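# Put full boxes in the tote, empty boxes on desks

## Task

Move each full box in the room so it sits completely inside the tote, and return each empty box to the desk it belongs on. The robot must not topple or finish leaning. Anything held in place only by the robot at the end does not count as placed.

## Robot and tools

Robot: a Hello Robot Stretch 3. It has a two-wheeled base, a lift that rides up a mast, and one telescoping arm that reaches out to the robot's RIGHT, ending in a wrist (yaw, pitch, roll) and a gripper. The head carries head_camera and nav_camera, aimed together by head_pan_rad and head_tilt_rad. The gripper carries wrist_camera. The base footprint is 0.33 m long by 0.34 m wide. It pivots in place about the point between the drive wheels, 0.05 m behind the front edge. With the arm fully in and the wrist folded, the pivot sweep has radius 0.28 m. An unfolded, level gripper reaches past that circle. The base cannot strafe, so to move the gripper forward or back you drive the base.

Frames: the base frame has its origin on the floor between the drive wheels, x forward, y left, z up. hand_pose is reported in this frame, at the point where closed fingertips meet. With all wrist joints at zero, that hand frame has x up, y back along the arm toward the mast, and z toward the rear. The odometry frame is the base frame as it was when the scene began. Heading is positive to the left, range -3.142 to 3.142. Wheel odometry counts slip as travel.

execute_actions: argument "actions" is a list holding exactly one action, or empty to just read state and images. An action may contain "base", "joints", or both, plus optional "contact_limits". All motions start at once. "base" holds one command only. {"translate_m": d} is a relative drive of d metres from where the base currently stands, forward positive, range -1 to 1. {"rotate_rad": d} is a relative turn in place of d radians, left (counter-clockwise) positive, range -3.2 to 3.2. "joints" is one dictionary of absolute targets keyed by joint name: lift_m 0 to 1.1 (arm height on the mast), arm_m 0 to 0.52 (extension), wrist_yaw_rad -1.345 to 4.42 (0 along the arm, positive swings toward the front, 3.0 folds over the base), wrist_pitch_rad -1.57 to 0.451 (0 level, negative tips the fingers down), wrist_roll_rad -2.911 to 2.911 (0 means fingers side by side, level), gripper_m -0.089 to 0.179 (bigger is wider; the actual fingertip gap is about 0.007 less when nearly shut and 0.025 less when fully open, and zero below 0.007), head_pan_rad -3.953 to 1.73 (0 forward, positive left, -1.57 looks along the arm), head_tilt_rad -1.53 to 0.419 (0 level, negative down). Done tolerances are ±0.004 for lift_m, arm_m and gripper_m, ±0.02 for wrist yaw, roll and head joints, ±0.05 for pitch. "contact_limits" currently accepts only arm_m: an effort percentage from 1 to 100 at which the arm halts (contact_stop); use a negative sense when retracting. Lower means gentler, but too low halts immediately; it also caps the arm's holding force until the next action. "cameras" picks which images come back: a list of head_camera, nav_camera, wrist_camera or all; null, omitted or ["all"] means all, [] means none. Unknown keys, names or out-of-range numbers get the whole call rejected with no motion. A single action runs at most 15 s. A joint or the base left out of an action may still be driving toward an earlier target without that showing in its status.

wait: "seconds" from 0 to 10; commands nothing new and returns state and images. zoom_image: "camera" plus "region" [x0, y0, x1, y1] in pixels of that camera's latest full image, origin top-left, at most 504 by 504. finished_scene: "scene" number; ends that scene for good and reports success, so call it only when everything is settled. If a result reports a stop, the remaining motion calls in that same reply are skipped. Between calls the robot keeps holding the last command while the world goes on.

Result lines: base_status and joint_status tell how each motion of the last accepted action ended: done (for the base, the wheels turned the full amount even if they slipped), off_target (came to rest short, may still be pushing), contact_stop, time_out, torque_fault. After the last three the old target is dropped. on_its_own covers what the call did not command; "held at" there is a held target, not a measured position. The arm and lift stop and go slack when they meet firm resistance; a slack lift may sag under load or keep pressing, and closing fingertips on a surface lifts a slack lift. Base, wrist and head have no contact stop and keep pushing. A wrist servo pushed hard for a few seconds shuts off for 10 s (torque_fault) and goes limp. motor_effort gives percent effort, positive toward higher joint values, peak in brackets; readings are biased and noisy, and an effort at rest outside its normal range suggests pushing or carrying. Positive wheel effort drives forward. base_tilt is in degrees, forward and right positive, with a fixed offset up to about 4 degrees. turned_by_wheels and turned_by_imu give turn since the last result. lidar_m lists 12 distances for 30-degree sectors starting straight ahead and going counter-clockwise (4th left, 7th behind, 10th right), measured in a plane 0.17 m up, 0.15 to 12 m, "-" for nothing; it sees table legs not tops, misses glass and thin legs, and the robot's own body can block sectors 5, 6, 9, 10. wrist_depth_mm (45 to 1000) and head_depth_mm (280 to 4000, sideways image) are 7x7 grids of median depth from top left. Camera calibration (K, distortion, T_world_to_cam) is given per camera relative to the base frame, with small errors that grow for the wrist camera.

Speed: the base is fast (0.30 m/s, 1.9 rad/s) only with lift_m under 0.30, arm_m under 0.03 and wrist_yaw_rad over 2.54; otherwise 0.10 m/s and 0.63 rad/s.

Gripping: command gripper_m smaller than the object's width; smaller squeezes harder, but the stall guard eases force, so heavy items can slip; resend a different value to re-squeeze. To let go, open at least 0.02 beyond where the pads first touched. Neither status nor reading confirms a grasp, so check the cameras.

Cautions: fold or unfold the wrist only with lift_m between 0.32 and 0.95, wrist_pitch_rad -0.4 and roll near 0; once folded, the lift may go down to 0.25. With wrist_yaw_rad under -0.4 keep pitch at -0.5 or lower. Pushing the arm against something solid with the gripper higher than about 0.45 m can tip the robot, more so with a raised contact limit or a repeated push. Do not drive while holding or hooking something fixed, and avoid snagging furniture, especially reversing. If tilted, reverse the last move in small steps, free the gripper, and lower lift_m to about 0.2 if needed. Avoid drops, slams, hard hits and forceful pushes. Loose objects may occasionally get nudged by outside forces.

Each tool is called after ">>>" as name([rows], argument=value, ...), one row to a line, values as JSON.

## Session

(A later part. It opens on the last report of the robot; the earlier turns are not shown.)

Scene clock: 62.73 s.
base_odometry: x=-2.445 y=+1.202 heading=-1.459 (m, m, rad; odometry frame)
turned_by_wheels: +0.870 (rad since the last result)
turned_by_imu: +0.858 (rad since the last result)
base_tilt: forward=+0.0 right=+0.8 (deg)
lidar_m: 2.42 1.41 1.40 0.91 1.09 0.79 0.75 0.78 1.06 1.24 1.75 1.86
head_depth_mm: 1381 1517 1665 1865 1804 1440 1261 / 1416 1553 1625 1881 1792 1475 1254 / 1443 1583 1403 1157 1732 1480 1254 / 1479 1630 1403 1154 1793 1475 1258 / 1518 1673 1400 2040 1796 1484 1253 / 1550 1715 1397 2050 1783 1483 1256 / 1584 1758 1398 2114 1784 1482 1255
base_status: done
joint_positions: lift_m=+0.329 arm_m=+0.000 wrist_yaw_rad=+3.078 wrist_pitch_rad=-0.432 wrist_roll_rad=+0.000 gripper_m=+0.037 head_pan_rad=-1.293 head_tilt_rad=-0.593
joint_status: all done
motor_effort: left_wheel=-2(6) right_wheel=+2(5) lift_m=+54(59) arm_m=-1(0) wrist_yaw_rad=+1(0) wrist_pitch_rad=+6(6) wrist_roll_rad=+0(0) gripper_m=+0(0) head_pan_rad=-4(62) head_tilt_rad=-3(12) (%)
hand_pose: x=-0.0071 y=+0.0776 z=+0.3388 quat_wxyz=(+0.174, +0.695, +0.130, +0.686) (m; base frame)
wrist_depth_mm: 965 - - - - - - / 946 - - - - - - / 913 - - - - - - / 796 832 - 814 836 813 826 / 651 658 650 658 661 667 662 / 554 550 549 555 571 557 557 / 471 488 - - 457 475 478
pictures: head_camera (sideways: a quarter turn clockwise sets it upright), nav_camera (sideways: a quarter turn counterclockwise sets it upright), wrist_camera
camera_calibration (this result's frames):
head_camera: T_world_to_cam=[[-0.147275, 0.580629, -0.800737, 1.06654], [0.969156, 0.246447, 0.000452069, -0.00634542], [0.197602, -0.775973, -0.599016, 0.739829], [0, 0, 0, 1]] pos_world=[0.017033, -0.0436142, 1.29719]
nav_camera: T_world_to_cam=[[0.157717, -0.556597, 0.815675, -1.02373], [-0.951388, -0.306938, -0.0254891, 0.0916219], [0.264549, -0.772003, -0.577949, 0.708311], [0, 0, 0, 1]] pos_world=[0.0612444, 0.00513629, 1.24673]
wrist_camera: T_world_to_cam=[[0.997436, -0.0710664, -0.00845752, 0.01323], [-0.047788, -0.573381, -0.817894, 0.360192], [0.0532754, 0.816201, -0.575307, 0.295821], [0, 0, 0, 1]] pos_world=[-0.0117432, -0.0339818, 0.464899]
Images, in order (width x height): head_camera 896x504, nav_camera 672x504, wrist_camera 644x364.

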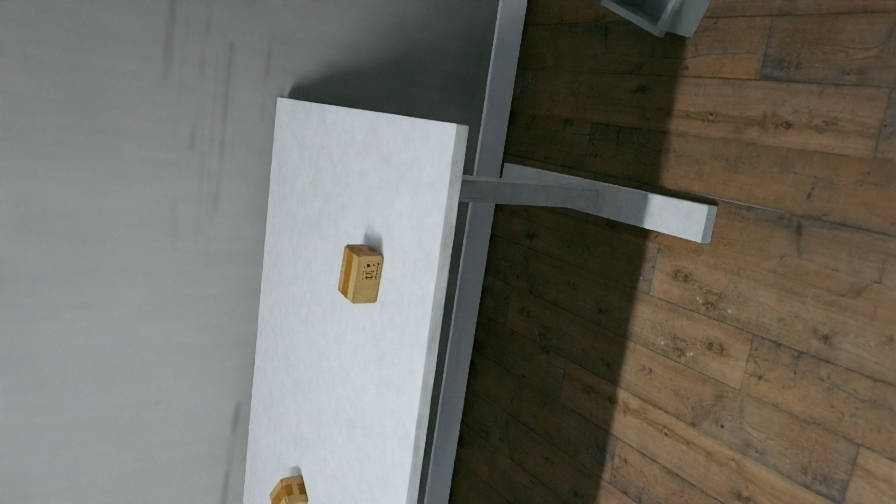

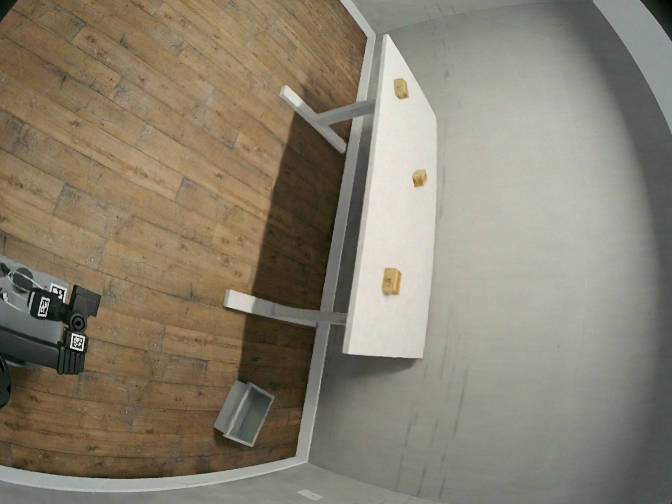

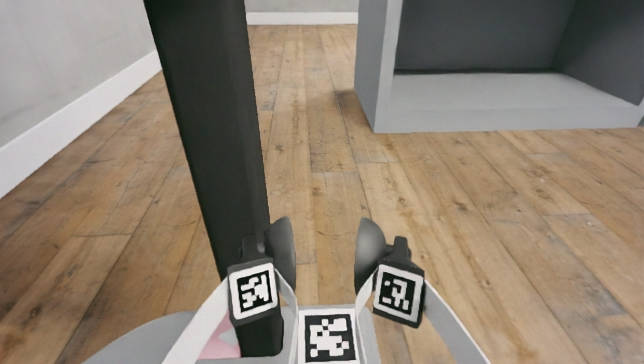

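>>> execute_actions([
  {"base":{"rotate_rad":-0.6},"joints":{"lift_m":0.85}},
], cameras=[])

>>> execute_actions([
  {"base":{"translate_m":0.35},"joints":{"wrist_yaw_rad":1.5}},
], cameras=[])

>>> execute_actions([
  {"base":{"rotate_rad":0.6},"joints":{"lift_m":0.95,"head_pan_rad":-1.57,"head_tilt_rad":-0.8,"gripper_m":0.17}},
], cameras=[])

>>> execute_actions([
  {"joints":{"wrist_yaw_rad":0}},
])

Scene clock: 76.77 s.
base_odometry: x=-2.445 y=+1.202 heading=-2.059 (m, m, rad; odometry frame)
turned_by_wheels: -0.600 (rad since the last result)
turned_by_imu: -0.595 (rad since the last result)
base_tilt: forward=+0.1 right=+0.8 (deg)
lidar_m: 1.85 2.41 1.41 1.42 1.40 1.18 0.81 0.75 0.77 0.99 1.24 1.72
head_depth_mm: 1075 1134 1204 1271 1358 1410 1279 / 1259 1342 1431 1535 1642 1479 1286 / 1488 1627 1777 1931 1800 1478 1304 / 1518 1683 1857 2061 1698 1478 1286 / 1470 1610 1787 2014 1748 1474 1255 / 1425 1562 1724 1919 1794 1483 1257 / 1387 1506 1663 1818 1787 1477 1258
base_status: done
joint_positions: lift_m=+0.849 arm_m=+0.000 wrist_yaw_rad=+3.078 wrist_pitch_rad=-0.432 wrist_roll_rad=+0.000 gripper_m=+0.037 head_pan_rad=-1.293 head_tilt_rad=-0.593
joint_status: all done
motor_effort: left_wheel=+1(4) right_wheel=-1(3) lift_m=+54(54) arm_m=-1(0) wrist_yaw_rad=+0(1) wrist_pitch_rad=+6(6) wrist_roll_rad=+0(0) gripper_m=+0(0) head_pan_rad=-5(4) head_tilt_rad=-2(2) (%)
hand_pose: x=-0.0071 y=+0.0776 z=+0.8587 quat_wxyz=(+0.174, +0.695, +0.130, +0.686) (m; base frame)
wrist_depth_mm: - - - - - - - / - - - - - - - / - - - - - - - / - - - - - - - / - - - - - - - / - - - - - - - / - - 970 - 992 - -
pictures: none
No camera images: the call's "cameras" was empty. Leave "cameras" out to get every camera's image.

Scene clock: 81.57 s.
base_odometry: x=-2.609 y=+0.893 heading=-2.059 (m, m, rad; odometry frame)
turned_by_wheels: +0.000 (rad since the last result)
turned_by_imu: +0.000 (rad since the last result)
base_tilt: forward=+0.0 right=+0.9 (deg)
lidar_m: 1.51 2.11 2.06 1.35 1.09 1.62 1.11 1.04 1.06 1.36 1.03 1.51
head_depth_mm: 1442 1563 1663 1763 1737 1448 1310 / 1429 1587 1793 1993 1796 1443 1284 / 1381 1527 1709 1930 1789 1480 1255 / 1338 1466 1641 1804 1745 1483 1255 / 1290 1422 1563 1022 1685 1479 1284 / 1256 1372 1405 1020 1361 1437 1275 / 1213 1326 1398 981 880 1481 1286
base_status: done
joint_positions: lift_m=+0.849 arm_m=+0.000 wrist_yaw_rad=+1.502 wrist_pitch_rad=-0.432 wrist_roll_rad=+0.000 gripper_m=+0.037 head_pan_rad=-1.293 head_tilt_rad=-0.593
joint_status: all done
motor_effort: left_wheel=+1(4) right_wheel=-1(2) lift_m=+54(54) arm_m=-1(1) wrist_yaw_rad=+0(0) wrist_pitch_rad=+6(6) wrist_roll_rad=+0(0) gripper_m=+1(0) head_pan_rad=-5(5) head_tilt_rad=-3(2) (%)
hand_pose: x=+0.2007 y=-0.1601 z=+0.8587 quat_wxyz=(+0.609, +0.582, -0.401, +0.360) (m; base frame)
wrist_depth_mm: - - - - - - 984 / - - - 955 875 891 882 / - - - - 700 598 552 / - - - - - - 472 / - - - - - - - / - - - - - - - / - - - - 988 - 964
pictures: none
No camera images: the call's "cameras" was empty. Leave "cameras" out to get every camera's image.

Scene clock: 83.47 s.
base_odometry: x=-2.609 y=+0.893 heading=-1.459 (m, m, rad; odometry frame)
turned_by_wheels: +0.600 (rad since the last result)
turned_by_imu: +0.594 (rad since the last result)
base_tilt: forward=+0.1 right=+0.9 (deg)
lidar_m: 2.12 2.05 1.36 1.09 1.50 1.08 1.04 1.08 1.46 1.03 1.54 1.51
head_depth_mm: 1315 1499 1735 - - 1281 1160 / 1312 1467 973 1843 - - 1162 / 1307 1256 972 1794 - - 1157 / 1310 1251 945 1662 1522 - 1141 / 1304 1250 948 1703 1514 - 1131 / 1296 1248 969 1694 1548 - 1119 / 1302 1245 967 1699 1580 - 1133
base_status: done
joint_positions: lift_m=+0.949 arm_m=+0.000 wrist_yaw_rad=+1.501 wrist_pitch_rad=-0.433 wrist_roll_rad=+0.000 gripper_m=+0.170 head_pan_rad=-1.563 head_tilt_rad=-0.790
joint_status: all done
motor_effort: left_wheel=-2(4) right_wheel=+2(4) lift_m=+54(58) arm_m=-1(0) wrist_yaw_rad=+0(2) wrist_pitch_rad=+6(7) wrist_roll_rad=+0(0) gripper_m=+0(85) head_pan_rad=-4(34) head_tilt_rad=-3(14) (%)
hand_pose: x=+0.2006 y=-0.1602 z=+0.9586 quat_wxyz=(+0.609, +0.582, -0.401, +0.360) (m; base frame)
wrist_depth_mm: - - - - - - - / - - - - - - - / - - - - - 931 843 / - - - - - - 661 / - - - - - - - / - - - - - - - / - - - - - - -
pictures: none
No camera images: the call's "cameras" was empty. Leave "cameras" out to get every camera's image.

Scene clock: 85.23 s.
base_odometry: x=-2.609 y=+0.893 heading=-1.459 (m, m, rad; odometry frame)
turned_by_wheels: +0.000 (rad since the last result)
turned_by_imu: +0.000 (rad since the last result)
base_tilt: forward=+0.0 right=+0.8 (deg)
lidar_m: 2.29 2.06 1.35 1.09 1.50 1.08 1.04 1.08 1.46 1.04 1.54 1.51
head_depth_mm: 1316 1499 1729 - - - 1116 / 1313 1460 975 1804 - - 1130 / 1309 1255 970 - - - 1122 / 1306 1253 943 1671 - 1315 1149 / 1304 1247 946 1680 1482 1312 1159 / 1306 1250 967 1682 1517 1308 1159 / 1300 1243 965 1701 1519 1305 1158
base_status: not commanded
joint_positions: lift_m=+0.949 arm_m=+0.000 wrist_yaw_rad=+0.002 wrist_pitch_rad=-0.433 wrist_roll_rad=+0.000 gripper_m=+0.170 head_pan_rad=-1.563 head_tilt_rad=-0.790
joint_status: all done
motor_effort: left_wheel=-2(2) right_wheel=+2(2) lift_m=+54(54) arm_m=+0(1) wrist_yaw_rad=-2(1) wrist_pitch_rad=+7(6) wrist_roll_rad=+0(0) gripper_m=+1(1) head_pan_rad=-5(4) head_tilt_rad=-3(3) (%)
hand_pose: x=-0.0211 y=-0.3671 z=+0.9586 quat_wxyz=(+0.691, +0.153, -0.690, -0.152) (m; base frame)
wrist_depth_mm: - - - - - - - / - - - - - - - / 844 806 839 838 - - - / 631 635 632 638 669 - - / - - - - - - - / - - - - - - - / - - - - - - -
pictures: head_camera (sideways: a quarter turn clockwise sets it upright), nav_camera (sideways: a quarter turn counterclockwise sets it upright), wrist_camera
camera_calibration (this result's frames):
head_camera: T_world_to_cam=[[0.0118906, 0.744147, -0.66791, 0.892455], [0.999772, -0.0206779, -0.00523955, 0.00087705], [-0.01771, -0.667696, -0.744224, 0.930014], [0, 0, 0, 1]] pos_world=[0.00498187, -0.0431335, 1.28822]
nav_camera: T_world_to_cam=[[0.00461264, -0.727092, 0.686524, -0.854462], [-0.998842, -0.036234, -0.0316641, 0.0999431], [0.0478982, -0.685583, -0.726417, 0.902754], [0, 0, 0, 1]] pos_world=[0.0605283, 0.00126121, 1.24555]
wrist_camera: T_world_to_cam=[[-0.999948, 0.00567738, -0.00845358, -0.0131512], [0.0101806, 0.575758, -0.817556, 1.03428], [0.000225641, -0.8176, -0.575786, 0.415733], [0, 0, 0, 1]] pos_world=[-0.0237739, -0.255517, 1.08484]
Images, in order (width x height): head_camera 896x504, nav_camera 672x504, wrist_camera 644x364.

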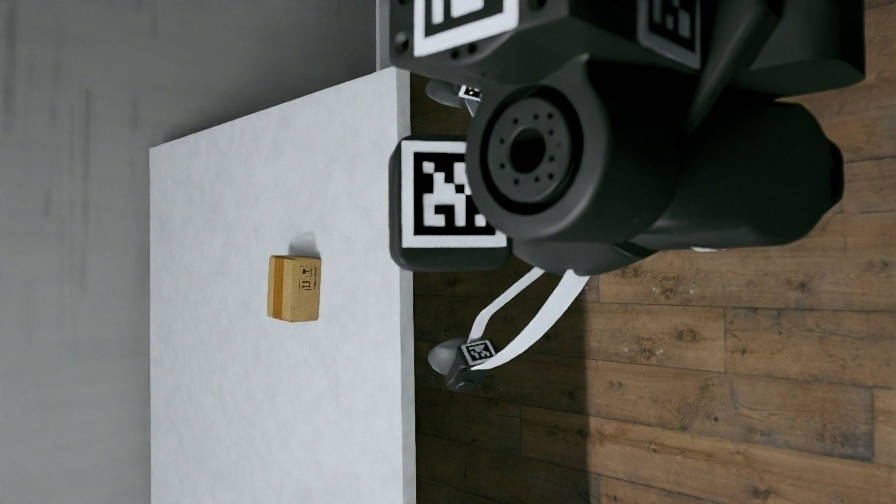

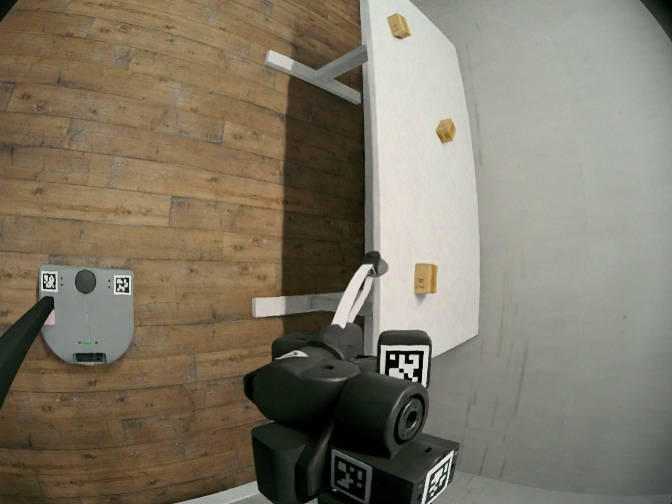

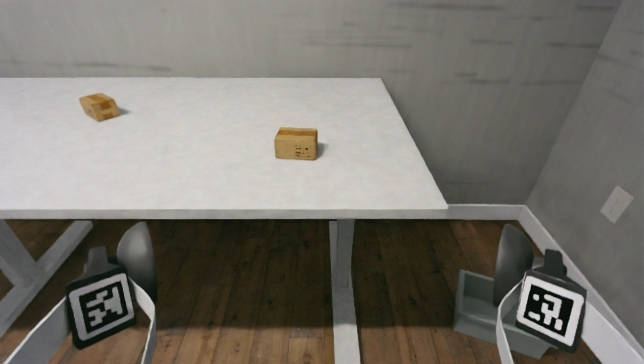

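>>> execute_actions([
  {"base":{"translate_m":0.055},"joints":{"arm_m":0.44,"lift_m":0.8}},
])

Scene clock: 93.07 s.
base_odometry: x=-2.603 y=+0.839 heading=-1.459 (m, m, rad; odometry frame)
turned_by_wheels: +0.000 (rad since the last result)
turned_by_imu: -0.001 (rad since the last result)
base_tilt: forward=+0.0 right=+0.8 (deg)
lidar_m: 2.06 2.01 1.32 1.10 1.58 1.14 1.10 1.13 1.53 1.04 1.54 1.47
head_depth_mm: 1307 1492 1666 1832 - - 1174 / 1310 1406 - 1717 1522 1314 1162 / 1303 1365 912 1484 1507 1313 1163 / 1304 1306 914 1714 1518 1315 1158 / 1310 1243 970 1696 1512 1312 1160 / 1303 1244 970 1692 1513 1309 1159 / 1294 1247 964 1696 1510 1307 1157
base_status: done
joint_positions: lift_m=+0.801 arm_m=+0.440 wrist_yaw_rad=+0.000 wrist_pitch_rad=-0.433 wrist_roll_rad=+0.000 gripper_m=+0.170 head_pan_rad=-1.563 head_tilt_rad=-0.790
joint_status: all done
motor_effort: left_wheel=-2(3) right_wheel=+2(5) lift_m=+14(47) arm_m=+4(5) wrist_yaw_rad=+0(1) wrist_pitch_rad=+6(6) wrist_roll_rad=+0(0) gripper_m=+0(0) head_pan_rad=-5(5) head_tilt_rad=-3(4) (%)
hand_pose: x=-0.0215 y=-0.8072 z=+0.8102 quat_wxyz=(+0.691, +0.152, -0.690, -0.152) (m; base frame)
wrist_depth_mm: 733 752 744 733 725 726 721 / 696 690 697 687 704 788 801 / 479 480 479 481 483 854 879 / 363 370 370 367 371 375 971 / 297 310 289 232 301 308 319 / 253 251 250 243 255 252 253 / - 210 217 217 217 218 214
pictures: head_camera (sideways: a quarter turn clockwise sets it upright), nav_camera (sideways: a quarter turn counterclockwise sets it upright), wrist_camera
camera_calibration (this result's frames):
head_camera: T_world_to_cam=[[0.012049, 0.744179, -0.667871, 0.892404], [0.999768, -0.0208909, -0.00524102, 0.000878996], [-0.0178527, -0.667653, -0.744258, 0.93006], [0, 0, 0, 1]] pos_world=[0.00497267, -0.0431326, 1.28822]
nav_camera: T_world_to_cam=[[0.00445785, -0.727129, 0.686486, -0.854412], [-0.998849, -0.0360193, -0.0316656, 0.0999451], [0.0477517, -0.685555, -0.726453, 0.902801], [0, 0, 0, 1]] pos_world=[0.0605286, 0.00125251, 1.24555]
wrist_camera: T_world_to_cam=[[-0.999939, 0.00706297, -0.00845356, -0.011097], [0.0109784, 0.575744, -0.817556, 1.16633], [-0.000907294, -0.8176, -0.575786, -0.0296409], [0, 0, 0, 1]] pos_world=[-0.0239276, -0.695664, 0.936381]
Images, in order (width x height): head_camera 896x504, nav_camera 672x504, wrist_camera 644x364.

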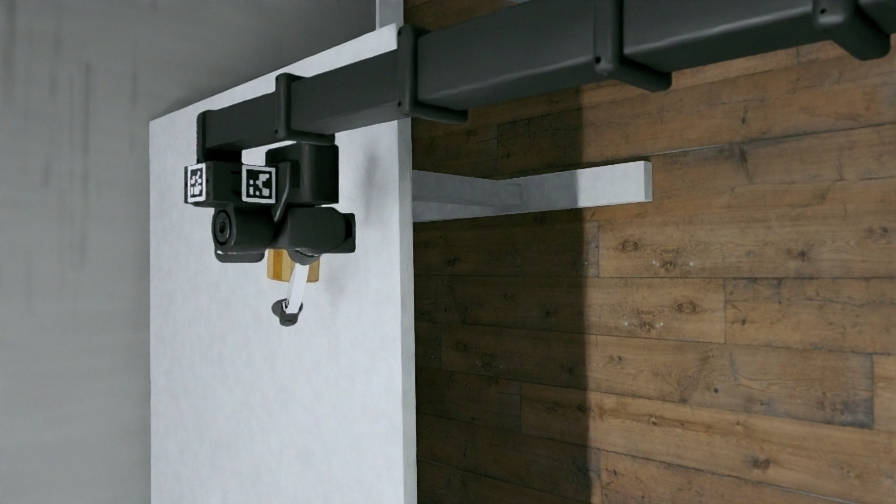

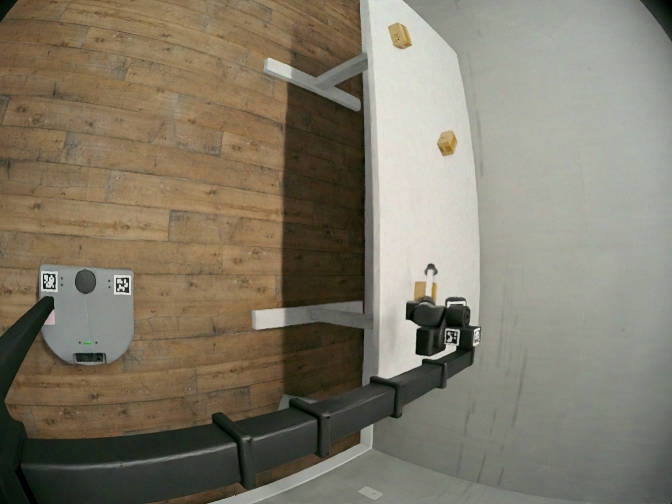

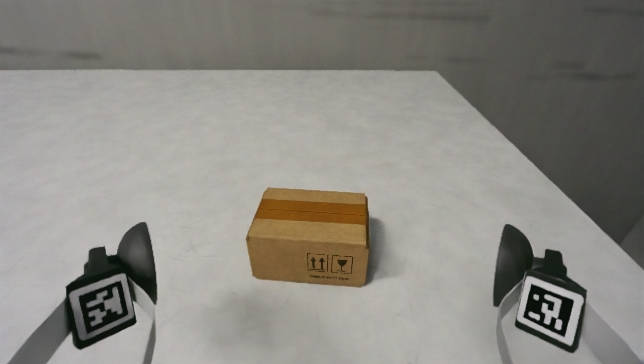

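>>> execute_actions([
  {"base":{"translate_m":0.01},"joints":{"arm_m":0.49,"lift_m":0.755}},
], cameras=["wrist_camera"])

Scene clock: 96.93 s.
base_odometry: x=-2.602 y=+0.829 heading=-1.459 (m, m, rad; odometry frame)
turned_by_wheels: +0.000 (rad since the last result)
turned_by_imu: -0.001 (rad since the last result)
base_tilt: forward=+0.0 right=+0.9 (deg)
lidar_m: 2.05 2.01 1.32 1.09 1.59 1.15 1.10 1.14 1.55 1.04 1.52 1.46
head_depth_mm: 1309 1502 1652 1776 1567 - - / 1307 1335 1007 - 1487 1306 1159 / 1313 1306 913 1486 1489 1317 1162 / 1308 1254 940 1702 1511 1314 1160 / 1305 1247 970 1704 1520 1316 1158 / 1304 1242 966 1697 1507 1313 1157 / 1301 1237 964 1699 1498 1310 1155
base_status: done
joint_positions: lift_m=+0.756 arm_m=+0.490 wrist_yaw_rad=+0.000 wrist_pitch_rad=-0.433 wrist_roll_rad=+0.000 gripper_m=+0.170 head_pan_rad=-1.563 head_tilt_rad=-0.790
joint_status: all done
motor_effort: left_wheel=-2(3) right_wheel=+1(5) lift_m=+14(14) arm_m=+4(4) wrist_yaw_rad=+0(0) wrist_pitch_rad=+7(7) wrist_roll_rad=+0(0) gripper_m=+0(0) head_pan_rad=-3(5) head_tilt_rad=-4(4) (%)
hand_pose: x=-0.0215 y=-0.8573 z=+0.7652 quat_wxyz=(+0.691, +0.152, -0.690, -0.152) (m; base frame)
wrist_depth_mm: 677 689 692 677 685 687 677 / 542 543 542 542 551 721 735 / 376 378 378 378 379 384 824 / 288 289 289 203 291 290 291 / 233 242 219 164 218 241 237 / 203 196 186 173 186 199 199 / - 166 170 171 171 172 169
pictures: wrist_camera
camera_calibration (this result's frames):
wrist_camera: T_world_to_cam=[[-0.999939, 0.00706811, -0.00845357, -0.0111209], [0.0109814, 0.575744, -0.817556, 1.15833], [-0.000911493, -0.8176, -0.575786, -0.0964372], [0, 0, 0, 1]] pos_world=[-0.0239282, -0.745669, 0.891378]
Images, in order (width x height): wrist_camera 644x364.

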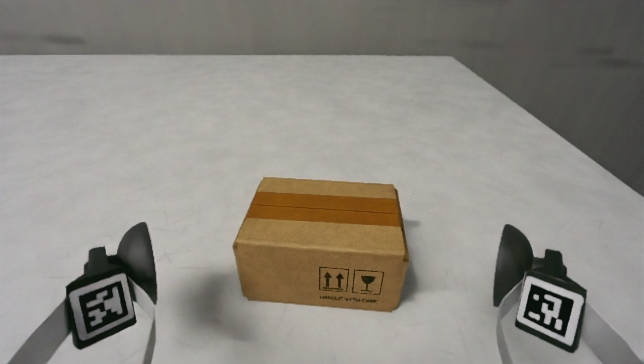

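>>> execute_actions([
  {"joints":{"arm_m":0.51,"lift_m":0.745}},
], cameras=[])

>>> execute_actions([
  {"joints":{"gripper_m":0.05}},
], cameras=["wrist_camera"])

>>> execute_actions([
  {"joints":{"lift_m":0.82}},
], cameras=["wrist_camera"])

Scene clock: 101.10 s.
base_odometry: x=-2.602 y=+0.829 heading=-1.459 (m, m, rad; odometry frame)
turned_by_wheels: +0.000 (rad since the last result)
turned_by_imu: -0.001 (rad since the last result)
base_tilt: forward=+0.0 right=+0.9 (deg)
lidar_m: 2.23 2.01 1.32 1.09 1.59 1.15 1.11 1.14 1.55 1.04 1.51 1.46
head_depth_mm: 1318 1495 1659 1751 1553 - - / 1309 1311 1007 - 1519 1302 1162 / 1303 1310 912 1484 1483 1314 1159 / 1301 1249 911 1708 1517 1324 1162 / 1302 1247 971 1703 1516 1311 1160 / 1300 1240 972 1711 1514 1310 1156 / 1300 1246 970 1692 1509 1308 1157
base_status: not commanded
joint_positions: lift_m=+0.746 arm_m=+0.510 wrist_yaw_rad=+0.000 wrist_pitch_rad=-0.433 wrist_roll_rad=+0.000 gripper_m=+0.170 head_pan_rad=-1.563 head_tilt_rad=-0.790
joint_status: all done
motor_effort: left_wheel=-2(2) right_wheel=+2(2) lift_m=+14(15) arm_m=+4(4) wrist_yaw_rad=+0(1) wrist_pitch_rad=+6(6) wrist_roll_rad=+0(0) gripper_m=+1(1) head_pan_rad=-4(4) head_tilt_rad=-3(3) (%)
hand_pose: x=-0.0215 y=-0.8772 z=+0.7552 quat_wxyz=(+0.691, +0.152, -0.690, -0.152) (m; base frame)
wrist_depth_mm: 666 667 666 664 655 654 663 / 505 509 507 522 517 688 721 / 353 352 355 356 361 359 768 / 270 271 273 274 276 274 274 / 218 229 204 150 207 227 223 / 190 185 155 141 144 186 187 / - 156 159 156 156 160 158
pictures: none
No camera images: the call's "cameras" was empty. Leave "cameras" out to get every camera's image.

Scene clock: 102.80 s.
base_odometry: x=-2.602 y=+0.829 heading=-1.459 (m, m, rad; odometry frame)
turned_by_wheels: +0.000 (rad since the last result)
turned_by_imu: +0.000 (rad since the last result)
base_tilt: forward=+0.1 right=+0.9 (deg)
lidar_m: 2.22 2.00 1.31 1.10 1.59 1.15 1.10 1.14 1.55 1.04 1.51 1.46
head_depth_mm: 1308 1495 1651 1752 1552 - - / 1311 1310 1006 - 1523 1307 1163 / 1307 1312 914 1491 1486 1316 1160 / 1302 1248 912 1705 1522 1313 1157 / 1301 1248 969 1709 1508 1311 1153 / 1298 1242 967 1698 1518 1306 1152 / 1300 1237 967 1691 1509 1315 1154
base_status: not commanded
joint_positions: lift_m=+0.746 arm_m=+0.510 wrist_yaw_rad=+0.000 wrist_pitch_rad=-0.433 wrist_roll_rad=+0.000 gripper_m=+0.051 head_pan_rad=-1.563 head_tilt_rad=-0.790
joint_status: all done
motor_effort: left_wheel=-1(2) right_wheel=+1(1) lift_m=+15(15) arm_m=+3(3) wrist_yaw_rad=+0(0) wrist_pitch_rad=+6(7) wrist_roll_rad=+0(0) gripper_m=-17(95) head_pan_rad=-4(3) head_tilt_rad=-3(2) (%)
hand_pose: x=-0.0215 y=-0.8772 z=+0.7552 quat_wxyz=(+0.691, +0.152, -0.690, -0.152) (m; base frame)
wrist_depth_mm: 659 652 662 672 670 659 656 / 502 507 508 514 520 691 716 / 354 357 355 358 357 361 788 / 272 272 273 272 274 276 276 / 220 219 159 148 155 223 222 / 184 185 141 138 135 186 187 / 159 157 156 155 156 158 160
pictures: wrist_camera
camera_calibration (this result's frames):
wrist_camera: T_world_to_cam=[[-0.999939, 0.00706635, -0.00845356, -0.0110653], [0.0109803, 0.575744, -0.817556, 1.16167], [-0.000910055, -0.8176, -0.575786, -0.118545], [0, 0, 0, 1]] pos_world=[-0.023928, -0.765667, 0.881378]
Images, in order (width x height): wrist_camera 644x364.

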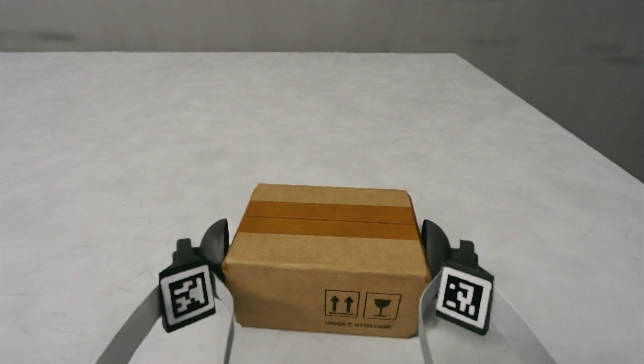

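Scene clock: 104.30 s.
base_odometry: x=-2.602 y=+0.829 heading=-1.459 (m, m, rad; odometry frame)
turned_by_wheels: +0.000 (rad since the last result)
turned_by_imu: +0.000 (rad since the last result)
base_tilt: forward=+0.0 right=+0.9 (deg)
lidar_m: 2.06 2.01 1.32 1.10 1.59 1.15 1.10 1.14 1.55 1.04 1.52 1.46
head_depth_mm: 1312 1492 1689 - - 1289 1165 / 1311 1428 - 1731 1482 1314 1162 / 1301 - 944 1486 1484 1316 1161 / 1300 1363 940 1700 1512 1306 1159 / 1296 1246 969 1713 1514 1315 1155 / 1302 1246 966 1695 1512 1312 1156 / 1299 1239 968 1704 1506 1312 1153
base_status: not commanded
joint_positions: lift_m=+0.819 arm_m=+0.510 wrist_yaw_rad=+0.000 wrist_pitch_rad=-0.433 wrist_roll_rad=+0.000 gripper_m=+0.051 head_pan_rad=-1.563 head_tilt_rad=-0.790
joint_status: all done
motor_effort: left_wheel=-2(1) right_wheel=+1(1) lift_m=+54(55) arm_m=+4(3) wrist_yaw_rad=+0(1) wrist_pitch_rad=+7(7) wrist_roll_rad=+0(0) gripper_m=-17(17) head_pan_rad=-5(4) head_tilt_rad=-4(3) (%)
hand_pose: x=-0.0215 y=-0.8772 z=+0.8285 quat_wxyz=(+0.691, +0.152, -0.690, -0.152) (m; base frame)
wrist_depth_mm: 672 663 665 660 655 668 656 / 704 711 707 701 692 734 714 / 521 522 521 526 522 775 802 / 399 397 402 399 402 402 895 / 323 325 159 148 153 326 948 / 271 272 141 137 134 276 274 / 234 232 229 224 226 232 236
pictures: wrist_camera
camera_calibration (this result's frames):
wrist_camera: T_world_to_cam=[[-0.999939, 0.00707291, -0.00844848, -0.0104449], [0.0109806, 0.576308, -0.817159, 1.22171], [-0.000910769, -0.817202, -0.576351, -0.0754477], [0, 0, 0, 1]] pos_world=[-0.0239281, -0.765666, 0.954762]
Images, in order (width x height): wrist_camera 644x364.

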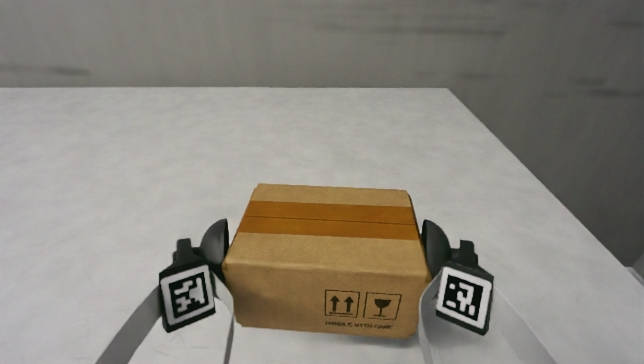

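>>> execute_actions([
  {"joints":{"lift_m":0.748}},
], cameras=[])

>>> execute_actions([
  {"joints":{"gripper_m":0.17}},
], cameras=[])

>>> execute_actions([
  {"base":{"translate_m":0.45},"joints":{"lift_m":0.86,"arm_m":0.4,"head_pan_rad":-1.3}},
])

Scene clock: 107.97 s.
base_odometry: x=-2.602 y=+0.829 heading=-1.459 (m, m, rad; odometry frame)
turned_by_wheels: +0.000 (rad since the last result)
turned_by_imu: +0.000 (rad since the last result)
base_tilt: forward=+0.0 right=+0.9 (deg)
lidar_m: 2.06 2.00 1.32 1.10 1.59 1.15 1.10 1.14 1.54 1.04 1.52 1.47
head_depth_mm: 1313 1494 1668 1754 1574 - - / 1311 1305 1006 - 1514 1302 1161 / 1305 1305 914 1489 1488 1309 1162 / 1304 1277 913 1707 1520 1309 1156 / 1299 1245 969 1699 1514 1308 1158 / 1300 1241 967 1712 1508 1308 1153 / 1298 1241 965 1702 1512 1308 1153
base_status: not commanded
joint_positions: lift_m=+0.749 arm_m=+0.510 wrist_yaw_rad=+0.000 wrist_pitch_rad=-0.433 wrist_roll_rad=+0.000 gripper_m=+0.051 head_pan_rad=-1.563 head_tilt_rad=-0.790
joint_status: all done
motor_effort: left_wheel=-1(2) right_wheel=+2(1) lift_m=+14(48) arm_m=+4(4) wrist_yaw_rad=+0(0) wrist_pitch_rad=+7(7) wrist_roll_rad=+0(0) gripper_m=-17(18) head_pan_rad=-5(4) head_tilt_rad=-3(3) (%)
hand_pose: x=-0.0215 y=-0.8772 z=+0.7580 quat_wxyz=(+0.691, +0.152, -0.690, -0.152) (m; base frame)
wrist_depth_mm: 652 676 659 663 660 664 655 / 521 519 516 520 530 717 719 / 360 360 361 360 363 365 786 / 274 276 276 276 278 279 279 / 223 224 160 148 154 227 227 / 187 188 141 138 134 191 191 / 162 160 158 156 158 162 164
pictures: none
No camera images: the call's "cameras" was empty. Leave "cameras" out to get every camera's image.

Scene clock: 109.67 s.
base_odometry: x=-2.602 y=+0.829 heading=-1.459 (m, m, rad; odometry frame)
turned_by_wheels: +0.000 (rad since the last result)
turned_by_imu: +0.000 (rad since the last result)
base_tilt: forward=+0.1 right=+0.9 (deg)
lidar_m: 2.23 2.00 1.32 1.10 1.59 1.15 1.11 1.14 1.55 1.04 1.52 1.46
head_depth_mm: 1311 1492 1657 1753 1572 - - / 1309 1312 1006 - 1522 1302 1159 / 1303 1302 913 1489 1482 1317 1154 / 1309 1275 914 1706 1515 1313 1163 / 1306 1250 967 1704 1522 1314 1151 / 1303 1244 968 1706 1512 1310 1155 / 1295 1241 964 1694 1511 1308 1158
base_status: not commanded
joint_positions: lift_m=+0.749 arm_m=+0.510 wrist_yaw_rad=+0.000 wrist_pitch_rad=-0.433 wrist_roll_rad=+0.000 gripper_m=+0.170 head_pan_rad=-1.563 head_tilt_rad=-0.790
joint_status: all done
motor_effort: left_wheel=-1(1) right_wheel=+1(2) lift_m=+14(15) arm_m=+4(4) wrist_yaw_rad=+0(0) wrist_pitch_rad=+7(7) wrist_roll_rad=+0(0) gripper_m=+0(82) head_pan_rad=-4(5) head_tilt_rad=-3(3) (%)
hand_pose: x=-0.0215 y=-0.8772 z=+0.7580 quat_wxyz=(+0.691, +0.152, -0.690, -0.152) (m; base frame)
wrist_depth_mm: 666 663 668 657 659 662 663 / 520 518 523 522 528 715 736 / 359 357 360 362 365 365 784 / 275 277 277 278 278 279 281 / 223 233 209 155 168 231 226 / 193 188 156 142 146 190 190 / - 158 163 158 159 164 161
pictures: none
No camera images: the call's "cameras" was empty. Leave "cameras" out to get every camera's image.

Scene clock: 115.33 s.
base_odometry: x=-2.552 y=+0.381 heading=-1.459 (m, m, rad; odometry frame)
turned_by_wheels: +0.000 (rad since the last result)
turned_by_imu: -0.002 (rad since the last result)
base_tilt: forward=+0.0 right=+0.9 (deg)
lidar_m: 1.61 1.65 1.14 1.14 1.60 1.62 1.56 1.60 1.18 1.48 1.18 2.07
head_depth_mm: 1249 1328 919 1663 1519 1314 1161 / 1278 1253 945 1665 1522 1313 1165 / 1295 1256 969 1711 1514 1315 1157 / 1338 1249 970 1713 1516 1311 1159 / 1367 1245 970 1750 1517 1309 1154 / 1404 1243 940 1644 1512 1310 1158 / 1431 1243 942 1776 1477 1306 1152
base_status: done
joint_positions: lift_m=+0.859 arm_m=+0.400 wrist_yaw_rad=+0.000 wrist_pitch_rad=-0.433 wrist_roll_rad=+0.000 gripper_m=+0.170 head_pan_rad=-1.307 head_tilt_rad=-0.790
joint_status: all done
motor_effort: left_wheel=-1(2) right_wheel=+2(5) lift_m=+54(59) arm_m=-4(5) wrist_yaw_rad=+0(1) wrist_pitch_rad=+7(7) wrist_roll_rad=+0(0) gripper_m=+0(1) head_pan_rad=+5(34) head_tilt_rad=-3(3) (%)
hand_pose: x=-0.0215 y=-0.7676 z=+0.8685 quat_wxyz=(+0.691, +0.152, -0.690, -0.152) (m; base frame)
wrist_depth_mm: 751 766 762 772 756 754 776 / 823 816 819 828 813 829 808 / 613 603 609 623 620 621 621 / 472 473 475 472 472 476 479 / 381 393 382 386 381 393 387 / 323 320 318 323 321 323 325 / - 269 276 277 279 278 275
pictures: head_camera (sideways: a quarter turn clockwise sets it upright), nav_camera (sideways: a quarter turn counterclockwise sets it upright), wrist_camera
camera_calibration (this result's frames):
head_camera: T_world_to_cam=[[-0.176881, 0.722962, -0.667861, 0.893543], [0.972444, 0.233077, -0.00524141, 0.00104618], [0.151874, -0.650385, -0.744267, 0.929036], [0, 0, 0, 1]] pos_world=[0.0159368, -0.0420108, 1.28822]
nav_camera: T_world_to_cam=[[0.188529, -0.702287, 0.686477, -0.855522], [-0.957138, -0.287897, -0.0316659, 0.0996911], [0.219873, -0.651083, -0.726462, 0.901763], [0, 0, 0, 1]] pos_world=[0.0584354, 0.0150016, 1.24555]
wrist_camera: T_world_to_cam=[[-0.999939, 0.00707525, -0.00844809, -0.0108805], [0.0109817, 0.576348, -0.81713, 1.19129], [-0.000912363, -0.817174, -0.576391, 0.0371549], [0, 0, 0, 1]] pos_world=[-0.0239283, -0.656157, 0.99476]
Images, in order (width x height): head_camera 896x504, nav_camera 672x504, wrist_camera 644x364.

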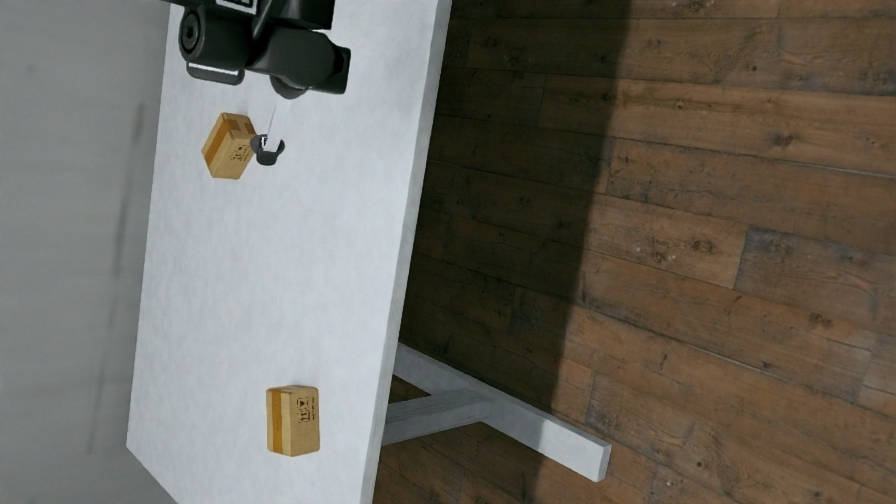

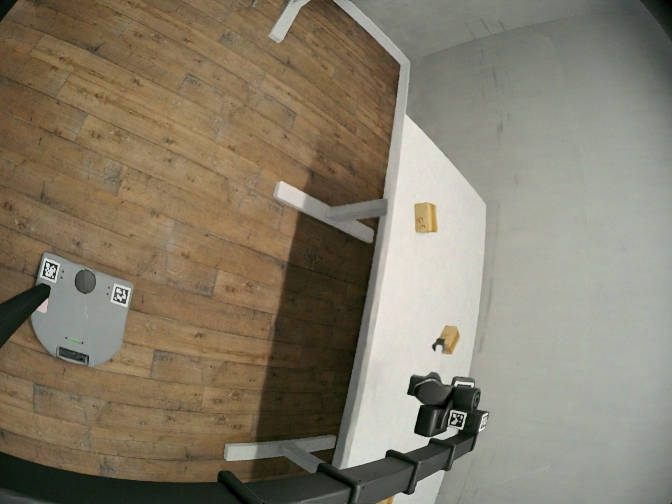

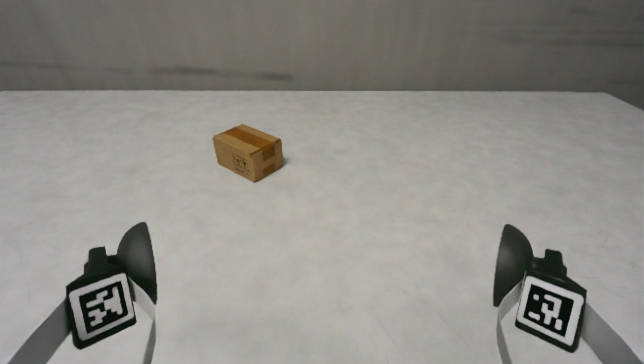

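>>> execute_actions([
  {"base":{"translate_m":0.43},"joints":{"arm_m":0.25,"head_pan_rad":-1.57}},
])

Scene clock: 136.77 s.
base_odometry: x=-2.504 y=-0.046 heading=-1.459 (m, m, rad; odometry frame)
turned_by_wheels: +0.000 (rad since the last result)
turned_by_imu: -0.002 (rad since the last result)
base_tilt: forward=+0.1 right=+0.9 (deg)
lidar_m: 1.17 1.57 1.36 1.10 1.48 2.06 1.98 1.46 1.45 1.02 1.52 1.37
head_depth_mm: 1296 1260 1043 - 1524 1302 1151 / 1297 1284 - 1764 1520 1323 1160 / 1296 1256 - 1717 1509 1313 1161 / 1291 1255 910 1702 1514 1312 1155 / 1289 1252 984 1660 1494 1313 1158 / 1289 1244 964 1661 1506 1311 1156 / 1285 1412 962 1658 1513 1310 1154
base_status: done
joint_positions: lift_m=+0.859 arm_m=+0.250 wrist_yaw_rad=+0.000 wrist_pitch_rad=-0.433 wrist_roll_rad=+0.000 gripper_m=+0.170 head_pan_rad=-1.563 head_tilt_rad=-0.790
joint_status: all done
motor_effort: left_wheel=-2(2) right_wheel=+1(5) lift_m=+54(54) arm_m=-4(5) wrist_yaw_rad=-1(1) wrist_pitch_rad=+7(7) wrist_roll_rad=+0(0) gripper_m=+1(0) head_pan_rad=-4(35) head_tilt_rad=-3(3) (%)
hand_pose: x=-0.0215 y=-0.6176 z=+0.8685 quat_wxyz=(+0.691, +0.152, -0.690, -0.152) (m; base frame)
wrist_depth_mm: 896 888 895 875 901 914 907 / 1000 981 902 896 890 916 934 / - 655 626 621 621 589 639 / - 468 472 458 476 477 478 / 399 394 369 371 387 395 387 / 322 320 321 323 322 324 324 / - 971 294 295 297 298 638
pictures: head_camera (sideways: a quarter turn clockwise sets it upright), nav_camera (sideways: a quarter turn counterclockwise sets it upright), wrist_camera
camera_calibration (this result's frames):
head_camera: T_world_to_cam=[[0.0119169, 0.744205, -0.667845, 0.89237], [0.999772, -0.0207134, -0.00524205, 0.000880313], [-0.0177345, -0.66763, -0.744282, 0.93009], [0, 0, 0, 1]] pos_world=[0.00498031, -0.0431323, 1.28822]
nav_camera: T_world_to_cam=[[0.00458694, -0.727153, 0.68646, -0.854378], [-0.998843, -0.0361952, -0.0316666, 0.0999463], [0.047873, -0.685521, -0.726478, 0.902833], [0, 0, 0, 1]] pos_world=[0.0605283, 0.00126419, 1.24555]
wrist_camera: T_world_to_cam=[[-0.999939, 0.00708185, -0.00844806, -0.0119393], [0.0109854, 0.576348, -0.81713, 1.10483], [-0.000917769, -0.817173, -0.576391, 0.159733], [0, 0, 0, 1]] pos_world=[-0.023929, -0.506154, 0.99476]
Images, in order (width x height): head_camera 896x504, nav_camera 672x504, wrist_camera 644x364.

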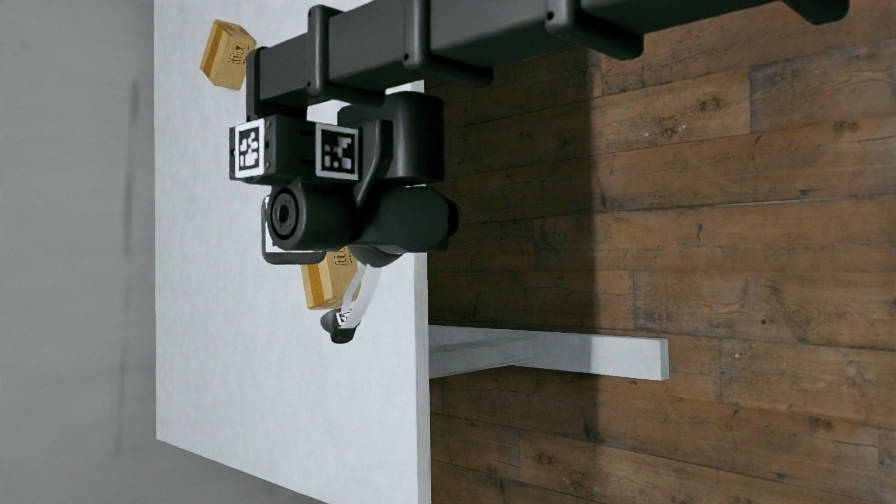

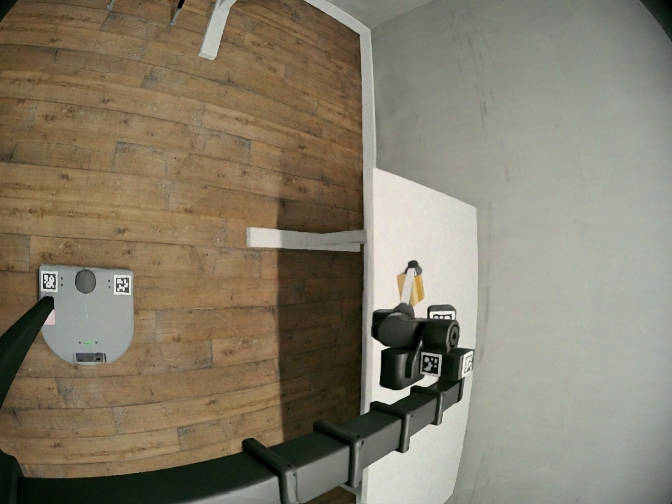

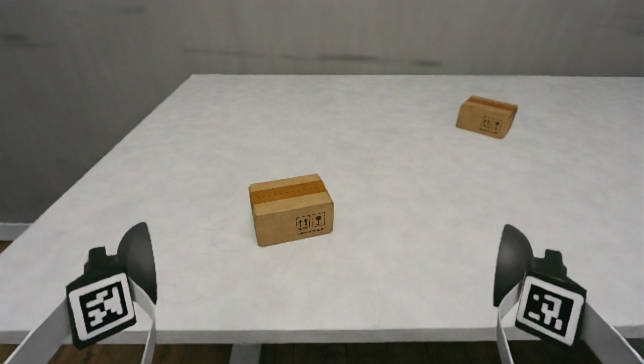

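>>> execute_actions([
  {"base":{"translate_m":0.03},"joints":{"arm_m":0.39,"lift_m":0.79}},
], cameras=["wrist_camera"])

Scene clock: 143.10 s.
base_odometry: x=-2.501 y=-0.076 heading=-1.459 (m, m, rad; odometry frame)
turned_by_wheels: +0.000 (rad since the last result)
turned_by_imu: -0.001 (rad since the last result)
base_tilt: forward=+0.1 right=+0.9 (deg)
lidar_m: 1.14 1.55 1.35 1.11 1.50 2.10 2.01 1.47 1.47 1.01 1.52 1.34
head_depth_mm: 1302 1258 979 1655 - - - / 1303 1253 - 1714 1519 1312 1161 / 1298 1302 - 1708 1517 1316 1159 / 1290 1254 911 1709 1514 1315 1160 / 1288 1250 967 1437 1483 1313 1157 / 1293 1246 967 1657 1513 1311 1158 / 1284 1436 995 1661 1504 1310 1156
base_status: done
joint_positions: lift_m=+0.791 arm_m=+0.390 wrist_yaw_rad=+0.000 wrist_pitch_rad=-0.433 wrist_roll_rad=+0.000 gripper_m=+0.170 head_pan_rad=-1.563 head_tilt_rad=-0.790
joint_status: all done
motor_effort: left_wheel=-1(3) right_wheel=+1(5) lift_m=+15(47) arm_m=+3(5) wrist_yaw_rad=+0(0) wrist_pitch_rad=+7(7) wrist_roll_rad=+0(0) gripper_m=+0(0) head_pan_rad=-4(5) head_tilt_rad=-2(3) (%)
hand_pose: x=-0.0215 y=-0.7572 z=+0.8000 quat_wxyz=(+0.691, +0.152, -0.690, -0.152) (m; base frame)
wrist_depth_mm: 763 770 760 759 762 762 755 / 821 824 661 660 673 673 677 / 925 457 458 458 460 455 441 / 347 349 350 352 355 353 356 / 283 295 275 214 287 293 286 / 242 238 233 199 240 241 241 / - 200 206 206 207 207 204
pictures: wrist_camera
camera_calibration (this result's frames):
wrist_camera: T_world_to_cam=[[-0.999939, 0.00710781, -0.008448, -0.0115158], [0.0110004, 0.576346, -0.817131, 1.1293], [-0.000939035, -0.817175, -0.576389, 0.00626145], [0, 0, 0, 1]] pos_world=[-0.0239319, -0.645667, 0.926294]
Images, in order (width x height): wrist_camera 644x364.

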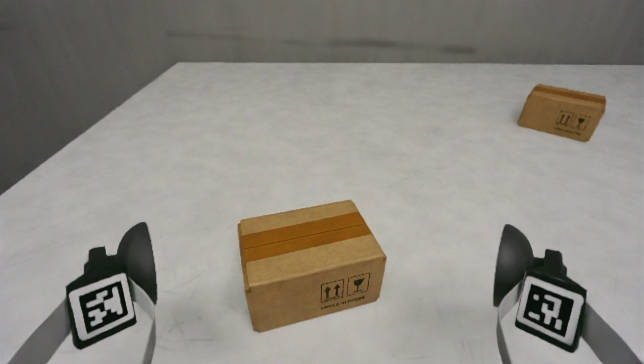

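>>> execute_actions([
  {"base":{"translate_m":0.01},"joints":{"arm_m":0.43,"lift_m":0.746}},
], cameras=["wrist_camera"])

>>> execute_actions([
  {"joints":{"gripper_m":0.05}},
], cameras=[])

>>> execute_actions([
  {"joints":{"lift_m":0.82}},
], cameras=["wrist_camera"])

Scene clock: 147.70 s.
base_odometry: x=-2.500 y=-0.086 heading=-1.460 (m, m, rad; odometry frame)
turned_by_wheels: +0.000 (rad since the last result)
turned_by_imu: -0.001 (rad since the last result)
base_tilt: forward=+0.0 right=+0.9 (deg)
lidar_m: 1.13 1.55 1.34 1.11 1.50 2.11 2.02 1.47 1.48 1.01 1.52 1.33
head_depth_mm: 1298 1257 973 1709 1550 - - / 1301 1253 1008 - 1501 1295 1164 / 1289 1253 - 1718 1514 1316 1157 / 1294 1249 1000 1700 1520 1313 1158 / 1291 1250 971 1474 1486 1311 1158 / 1291 1241 969 1658 1512 1313 1155 / 1286 1462 1031 1656 1514 1309 1159
base_status: done
joint_positions: lift_m=+0.747 arm_m=+0.430 wrist_yaw_rad=+0.000 wrist_pitch_rad=-0.433 wrist_roll_rad=+0.000 gripper_m=+0.170 head_pan_rad=-1.563 head_tilt_rad=-0.790
joint_status: all done
motor_effort: left_wheel=-1(3) right_wheel=+1(5) lift_m=+14(15) arm_m=+4(3) wrist_yaw_rad=-1(0) wrist_pitch_rad=+7(7) wrist_roll_rad=+0(0) gripper_m=+1(0) head_pan_rad=-3(5) head_tilt_rad=-3(3) (%)
hand_pose: x=-0.0215 y=-0.7971 z=+0.7560 quat_wxyz=(+0.691, +0.152, -0.690, -0.152) (m; base frame)
wrist_depth_mm: 733 726 722 723 719 727 736 / 799 509 512 515 518 526 394 / 353 354 358 359 360 363 364 / 273 273 275 273 276 275 276 / 221 229 164 152 164 228 225 / 191 187 176 134 152 188 188 / - 156 153 153 161 162 159
pictures: wrist_camera
camera_calibration (this result's frames):
wrist_camera: T_world_to_cam=[[-0.999939, 0.00710775, -0.00844811, -0.0116032], [0.0110004, 0.576346, -0.817132, 1.1164], [-0.000938933, -0.817175, -0.576389, -0.0517761], [0, 0, 0, 1]] pos_world=[-0.0239319, -0.685659, 0.882302]
Images, in order (width x height): wrist_camera 644x364.

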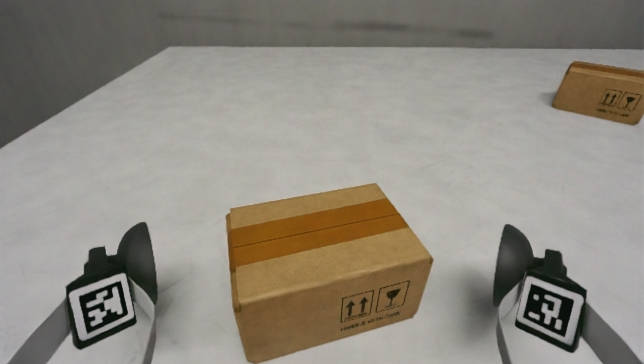

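Scene clock: 149.40 s.
base_odometry: x=-2.500 y=-0.086 heading=-1.460 (m, m, rad; odometry frame)
turned_by_wheels: +0.000 (rad since the last result)
turned_by_imu: +0.000 (rad since the last result)
base_tilt: forward=+0.0 right=+0.9 (deg)
lidar_m: 1.13 1.54 1.34 1.11 1.51 2.11 2.02 1.47 1.48 1.01 1.52 1.33
head_depth_mm: 1303 1261 972 1704 1554 - - / 1292 1257 1003 - 1504 1290 1158 / 1294 1246 - 1708 1518 1319 1160 / 1296 1251 1003 1709 1511 1311 1158 / 1289 1246 969 1476 1479 1310 1159 / 1286 1239 969 1657 1508 1311 1155 / 1286 1460 1030 1661 1513 1311 1154
base_status: not commanded
joint_positions: lift_m=+0.747 arm_m=+0.430 wrist_yaw_rad=-0.002 wrist_pitch_rad=-0.440 wrist_roll_rad=+0.000 gripper_m=+0.051 head_pan_rad=-1.563 head_tilt_rad=-0.790
joint_status: all done
motor_effort: left_wheel=-2(3) right_wheel=+3(4) lift_m=+16(16) arm_m=+4(4) wrist_yaw_rad=+5(7) wrist_pitch_rad=+10(9) wrist_roll_rad=+0(0) gripper_m=-20(92) head_pan_rad=-5(3) head_tilt_rad=-3(3) (%)
hand_pose: x=-0.0220 y=-0.7963 z=+0.7545 quat_wxyz=(+0.690, +0.154, -0.690, -0.155) (m; base frame)
wrist_depth_mm: 738 725 711 729 715 707 715 / 791 500 498 500 500 509 386 / 349 352 350 351 354 354 354 / 267 267 268 272 269 273 274 / 218 218 154 149 155 221 222 / 183 186 125 131 142 186 186 / 158 159 148 150 158 156 160
pictures: none
No camera images: the call's "cameras" was empty. Leave "cameras" out to get every camera's image.

Scene clock: 150.90 s.
base_odometry: x=-2.500 y=-0.086 heading=-1.460 (m, m, rad; odometry frame)
turned_by_wheels: +0.000 (rad since the last result)
turned_by_imu: +0.000 (rad since the last result)
base_tilt: forward=+0.0 right=+0.8 (deg)
lidar_m: 1.13 1.54 1.34 1.11 1.50 2.11 2.02 1.47 1.48 1.01 1.53 1.33
head_depth_mm: 1294 1255 1005 - - 1292 1159 / 1299 1308 - 1703 1518 1318 1160 / 1301 1366 913 1714 1511 1313 1168 / 1293 1305 912 1694 1515 1316 1158 / 1292 1247 966 1474 1486 1312 1158 / 1284 1244 969 1657 1518 1309 1158 / 1289 1460 1031 1660 1510 1308 1152
base_status: not commanded
joint_positions: lift_m=+0.819 arm_m=+0.430 wrist_yaw_rad=-0.002 wrist_pitch_rad=-0.467 wrist_roll_rad=+0.000 gripper_m=+0.051 head_pan_rad=-1.563 head_tilt_rad=-0.790
joint_status: all done
motor_effort: left_wheel=-2(2) right_wheel=+2(3) lift_m=+58(59) arm_m=+3(4) wrist_yaw_rad=+3(3) wrist_pitch_rad=+21(22) wrist_roll_rad=+0(0) gripper_m=-19(19) head_pan_rad=-4(4) head_tilt_rad=-3(3) (%)
hand_pose: x=-0.0219 y=-0.7927 z=+0.8210 quat_wxyz=(+0.688, +0.163, -0.688, -0.164) (m; base frame)
wrist_depth_mm: 720 734 728 719 730 721 716 / 801 785 661 669 670 670 682 / 882 478 476 480 485 481 428 / 387 377 375 375 375 380 378 / 306 306 155 151 157 312 310 / 258 265 126 131 142 263 261 / 225 225 145 148 221 222 226
pictures: wrist_camera
camera_calibration (this result's frames):
wrist_camera: T_world_to_cam=[[-0.999924, 0.00924886, -0.00819425, -0.0100042], [0.012115, 0.603271, -0.797444, 1.17215], [-0.00243209, -0.797482, -0.603337, 0.0269649], [0, 0, 0, 1]] pos_world=[-0.0241384, -0.685529, 0.950912]
Images, in order (width x height): wrist_camera 644x364.

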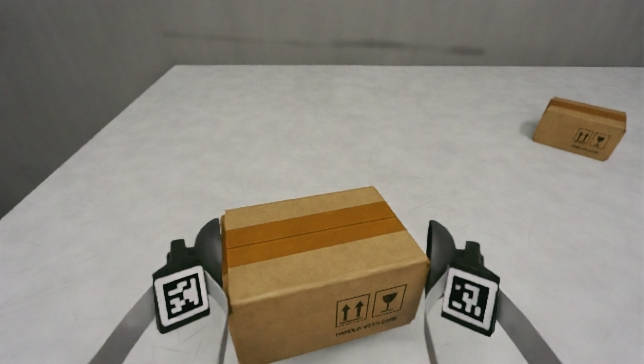

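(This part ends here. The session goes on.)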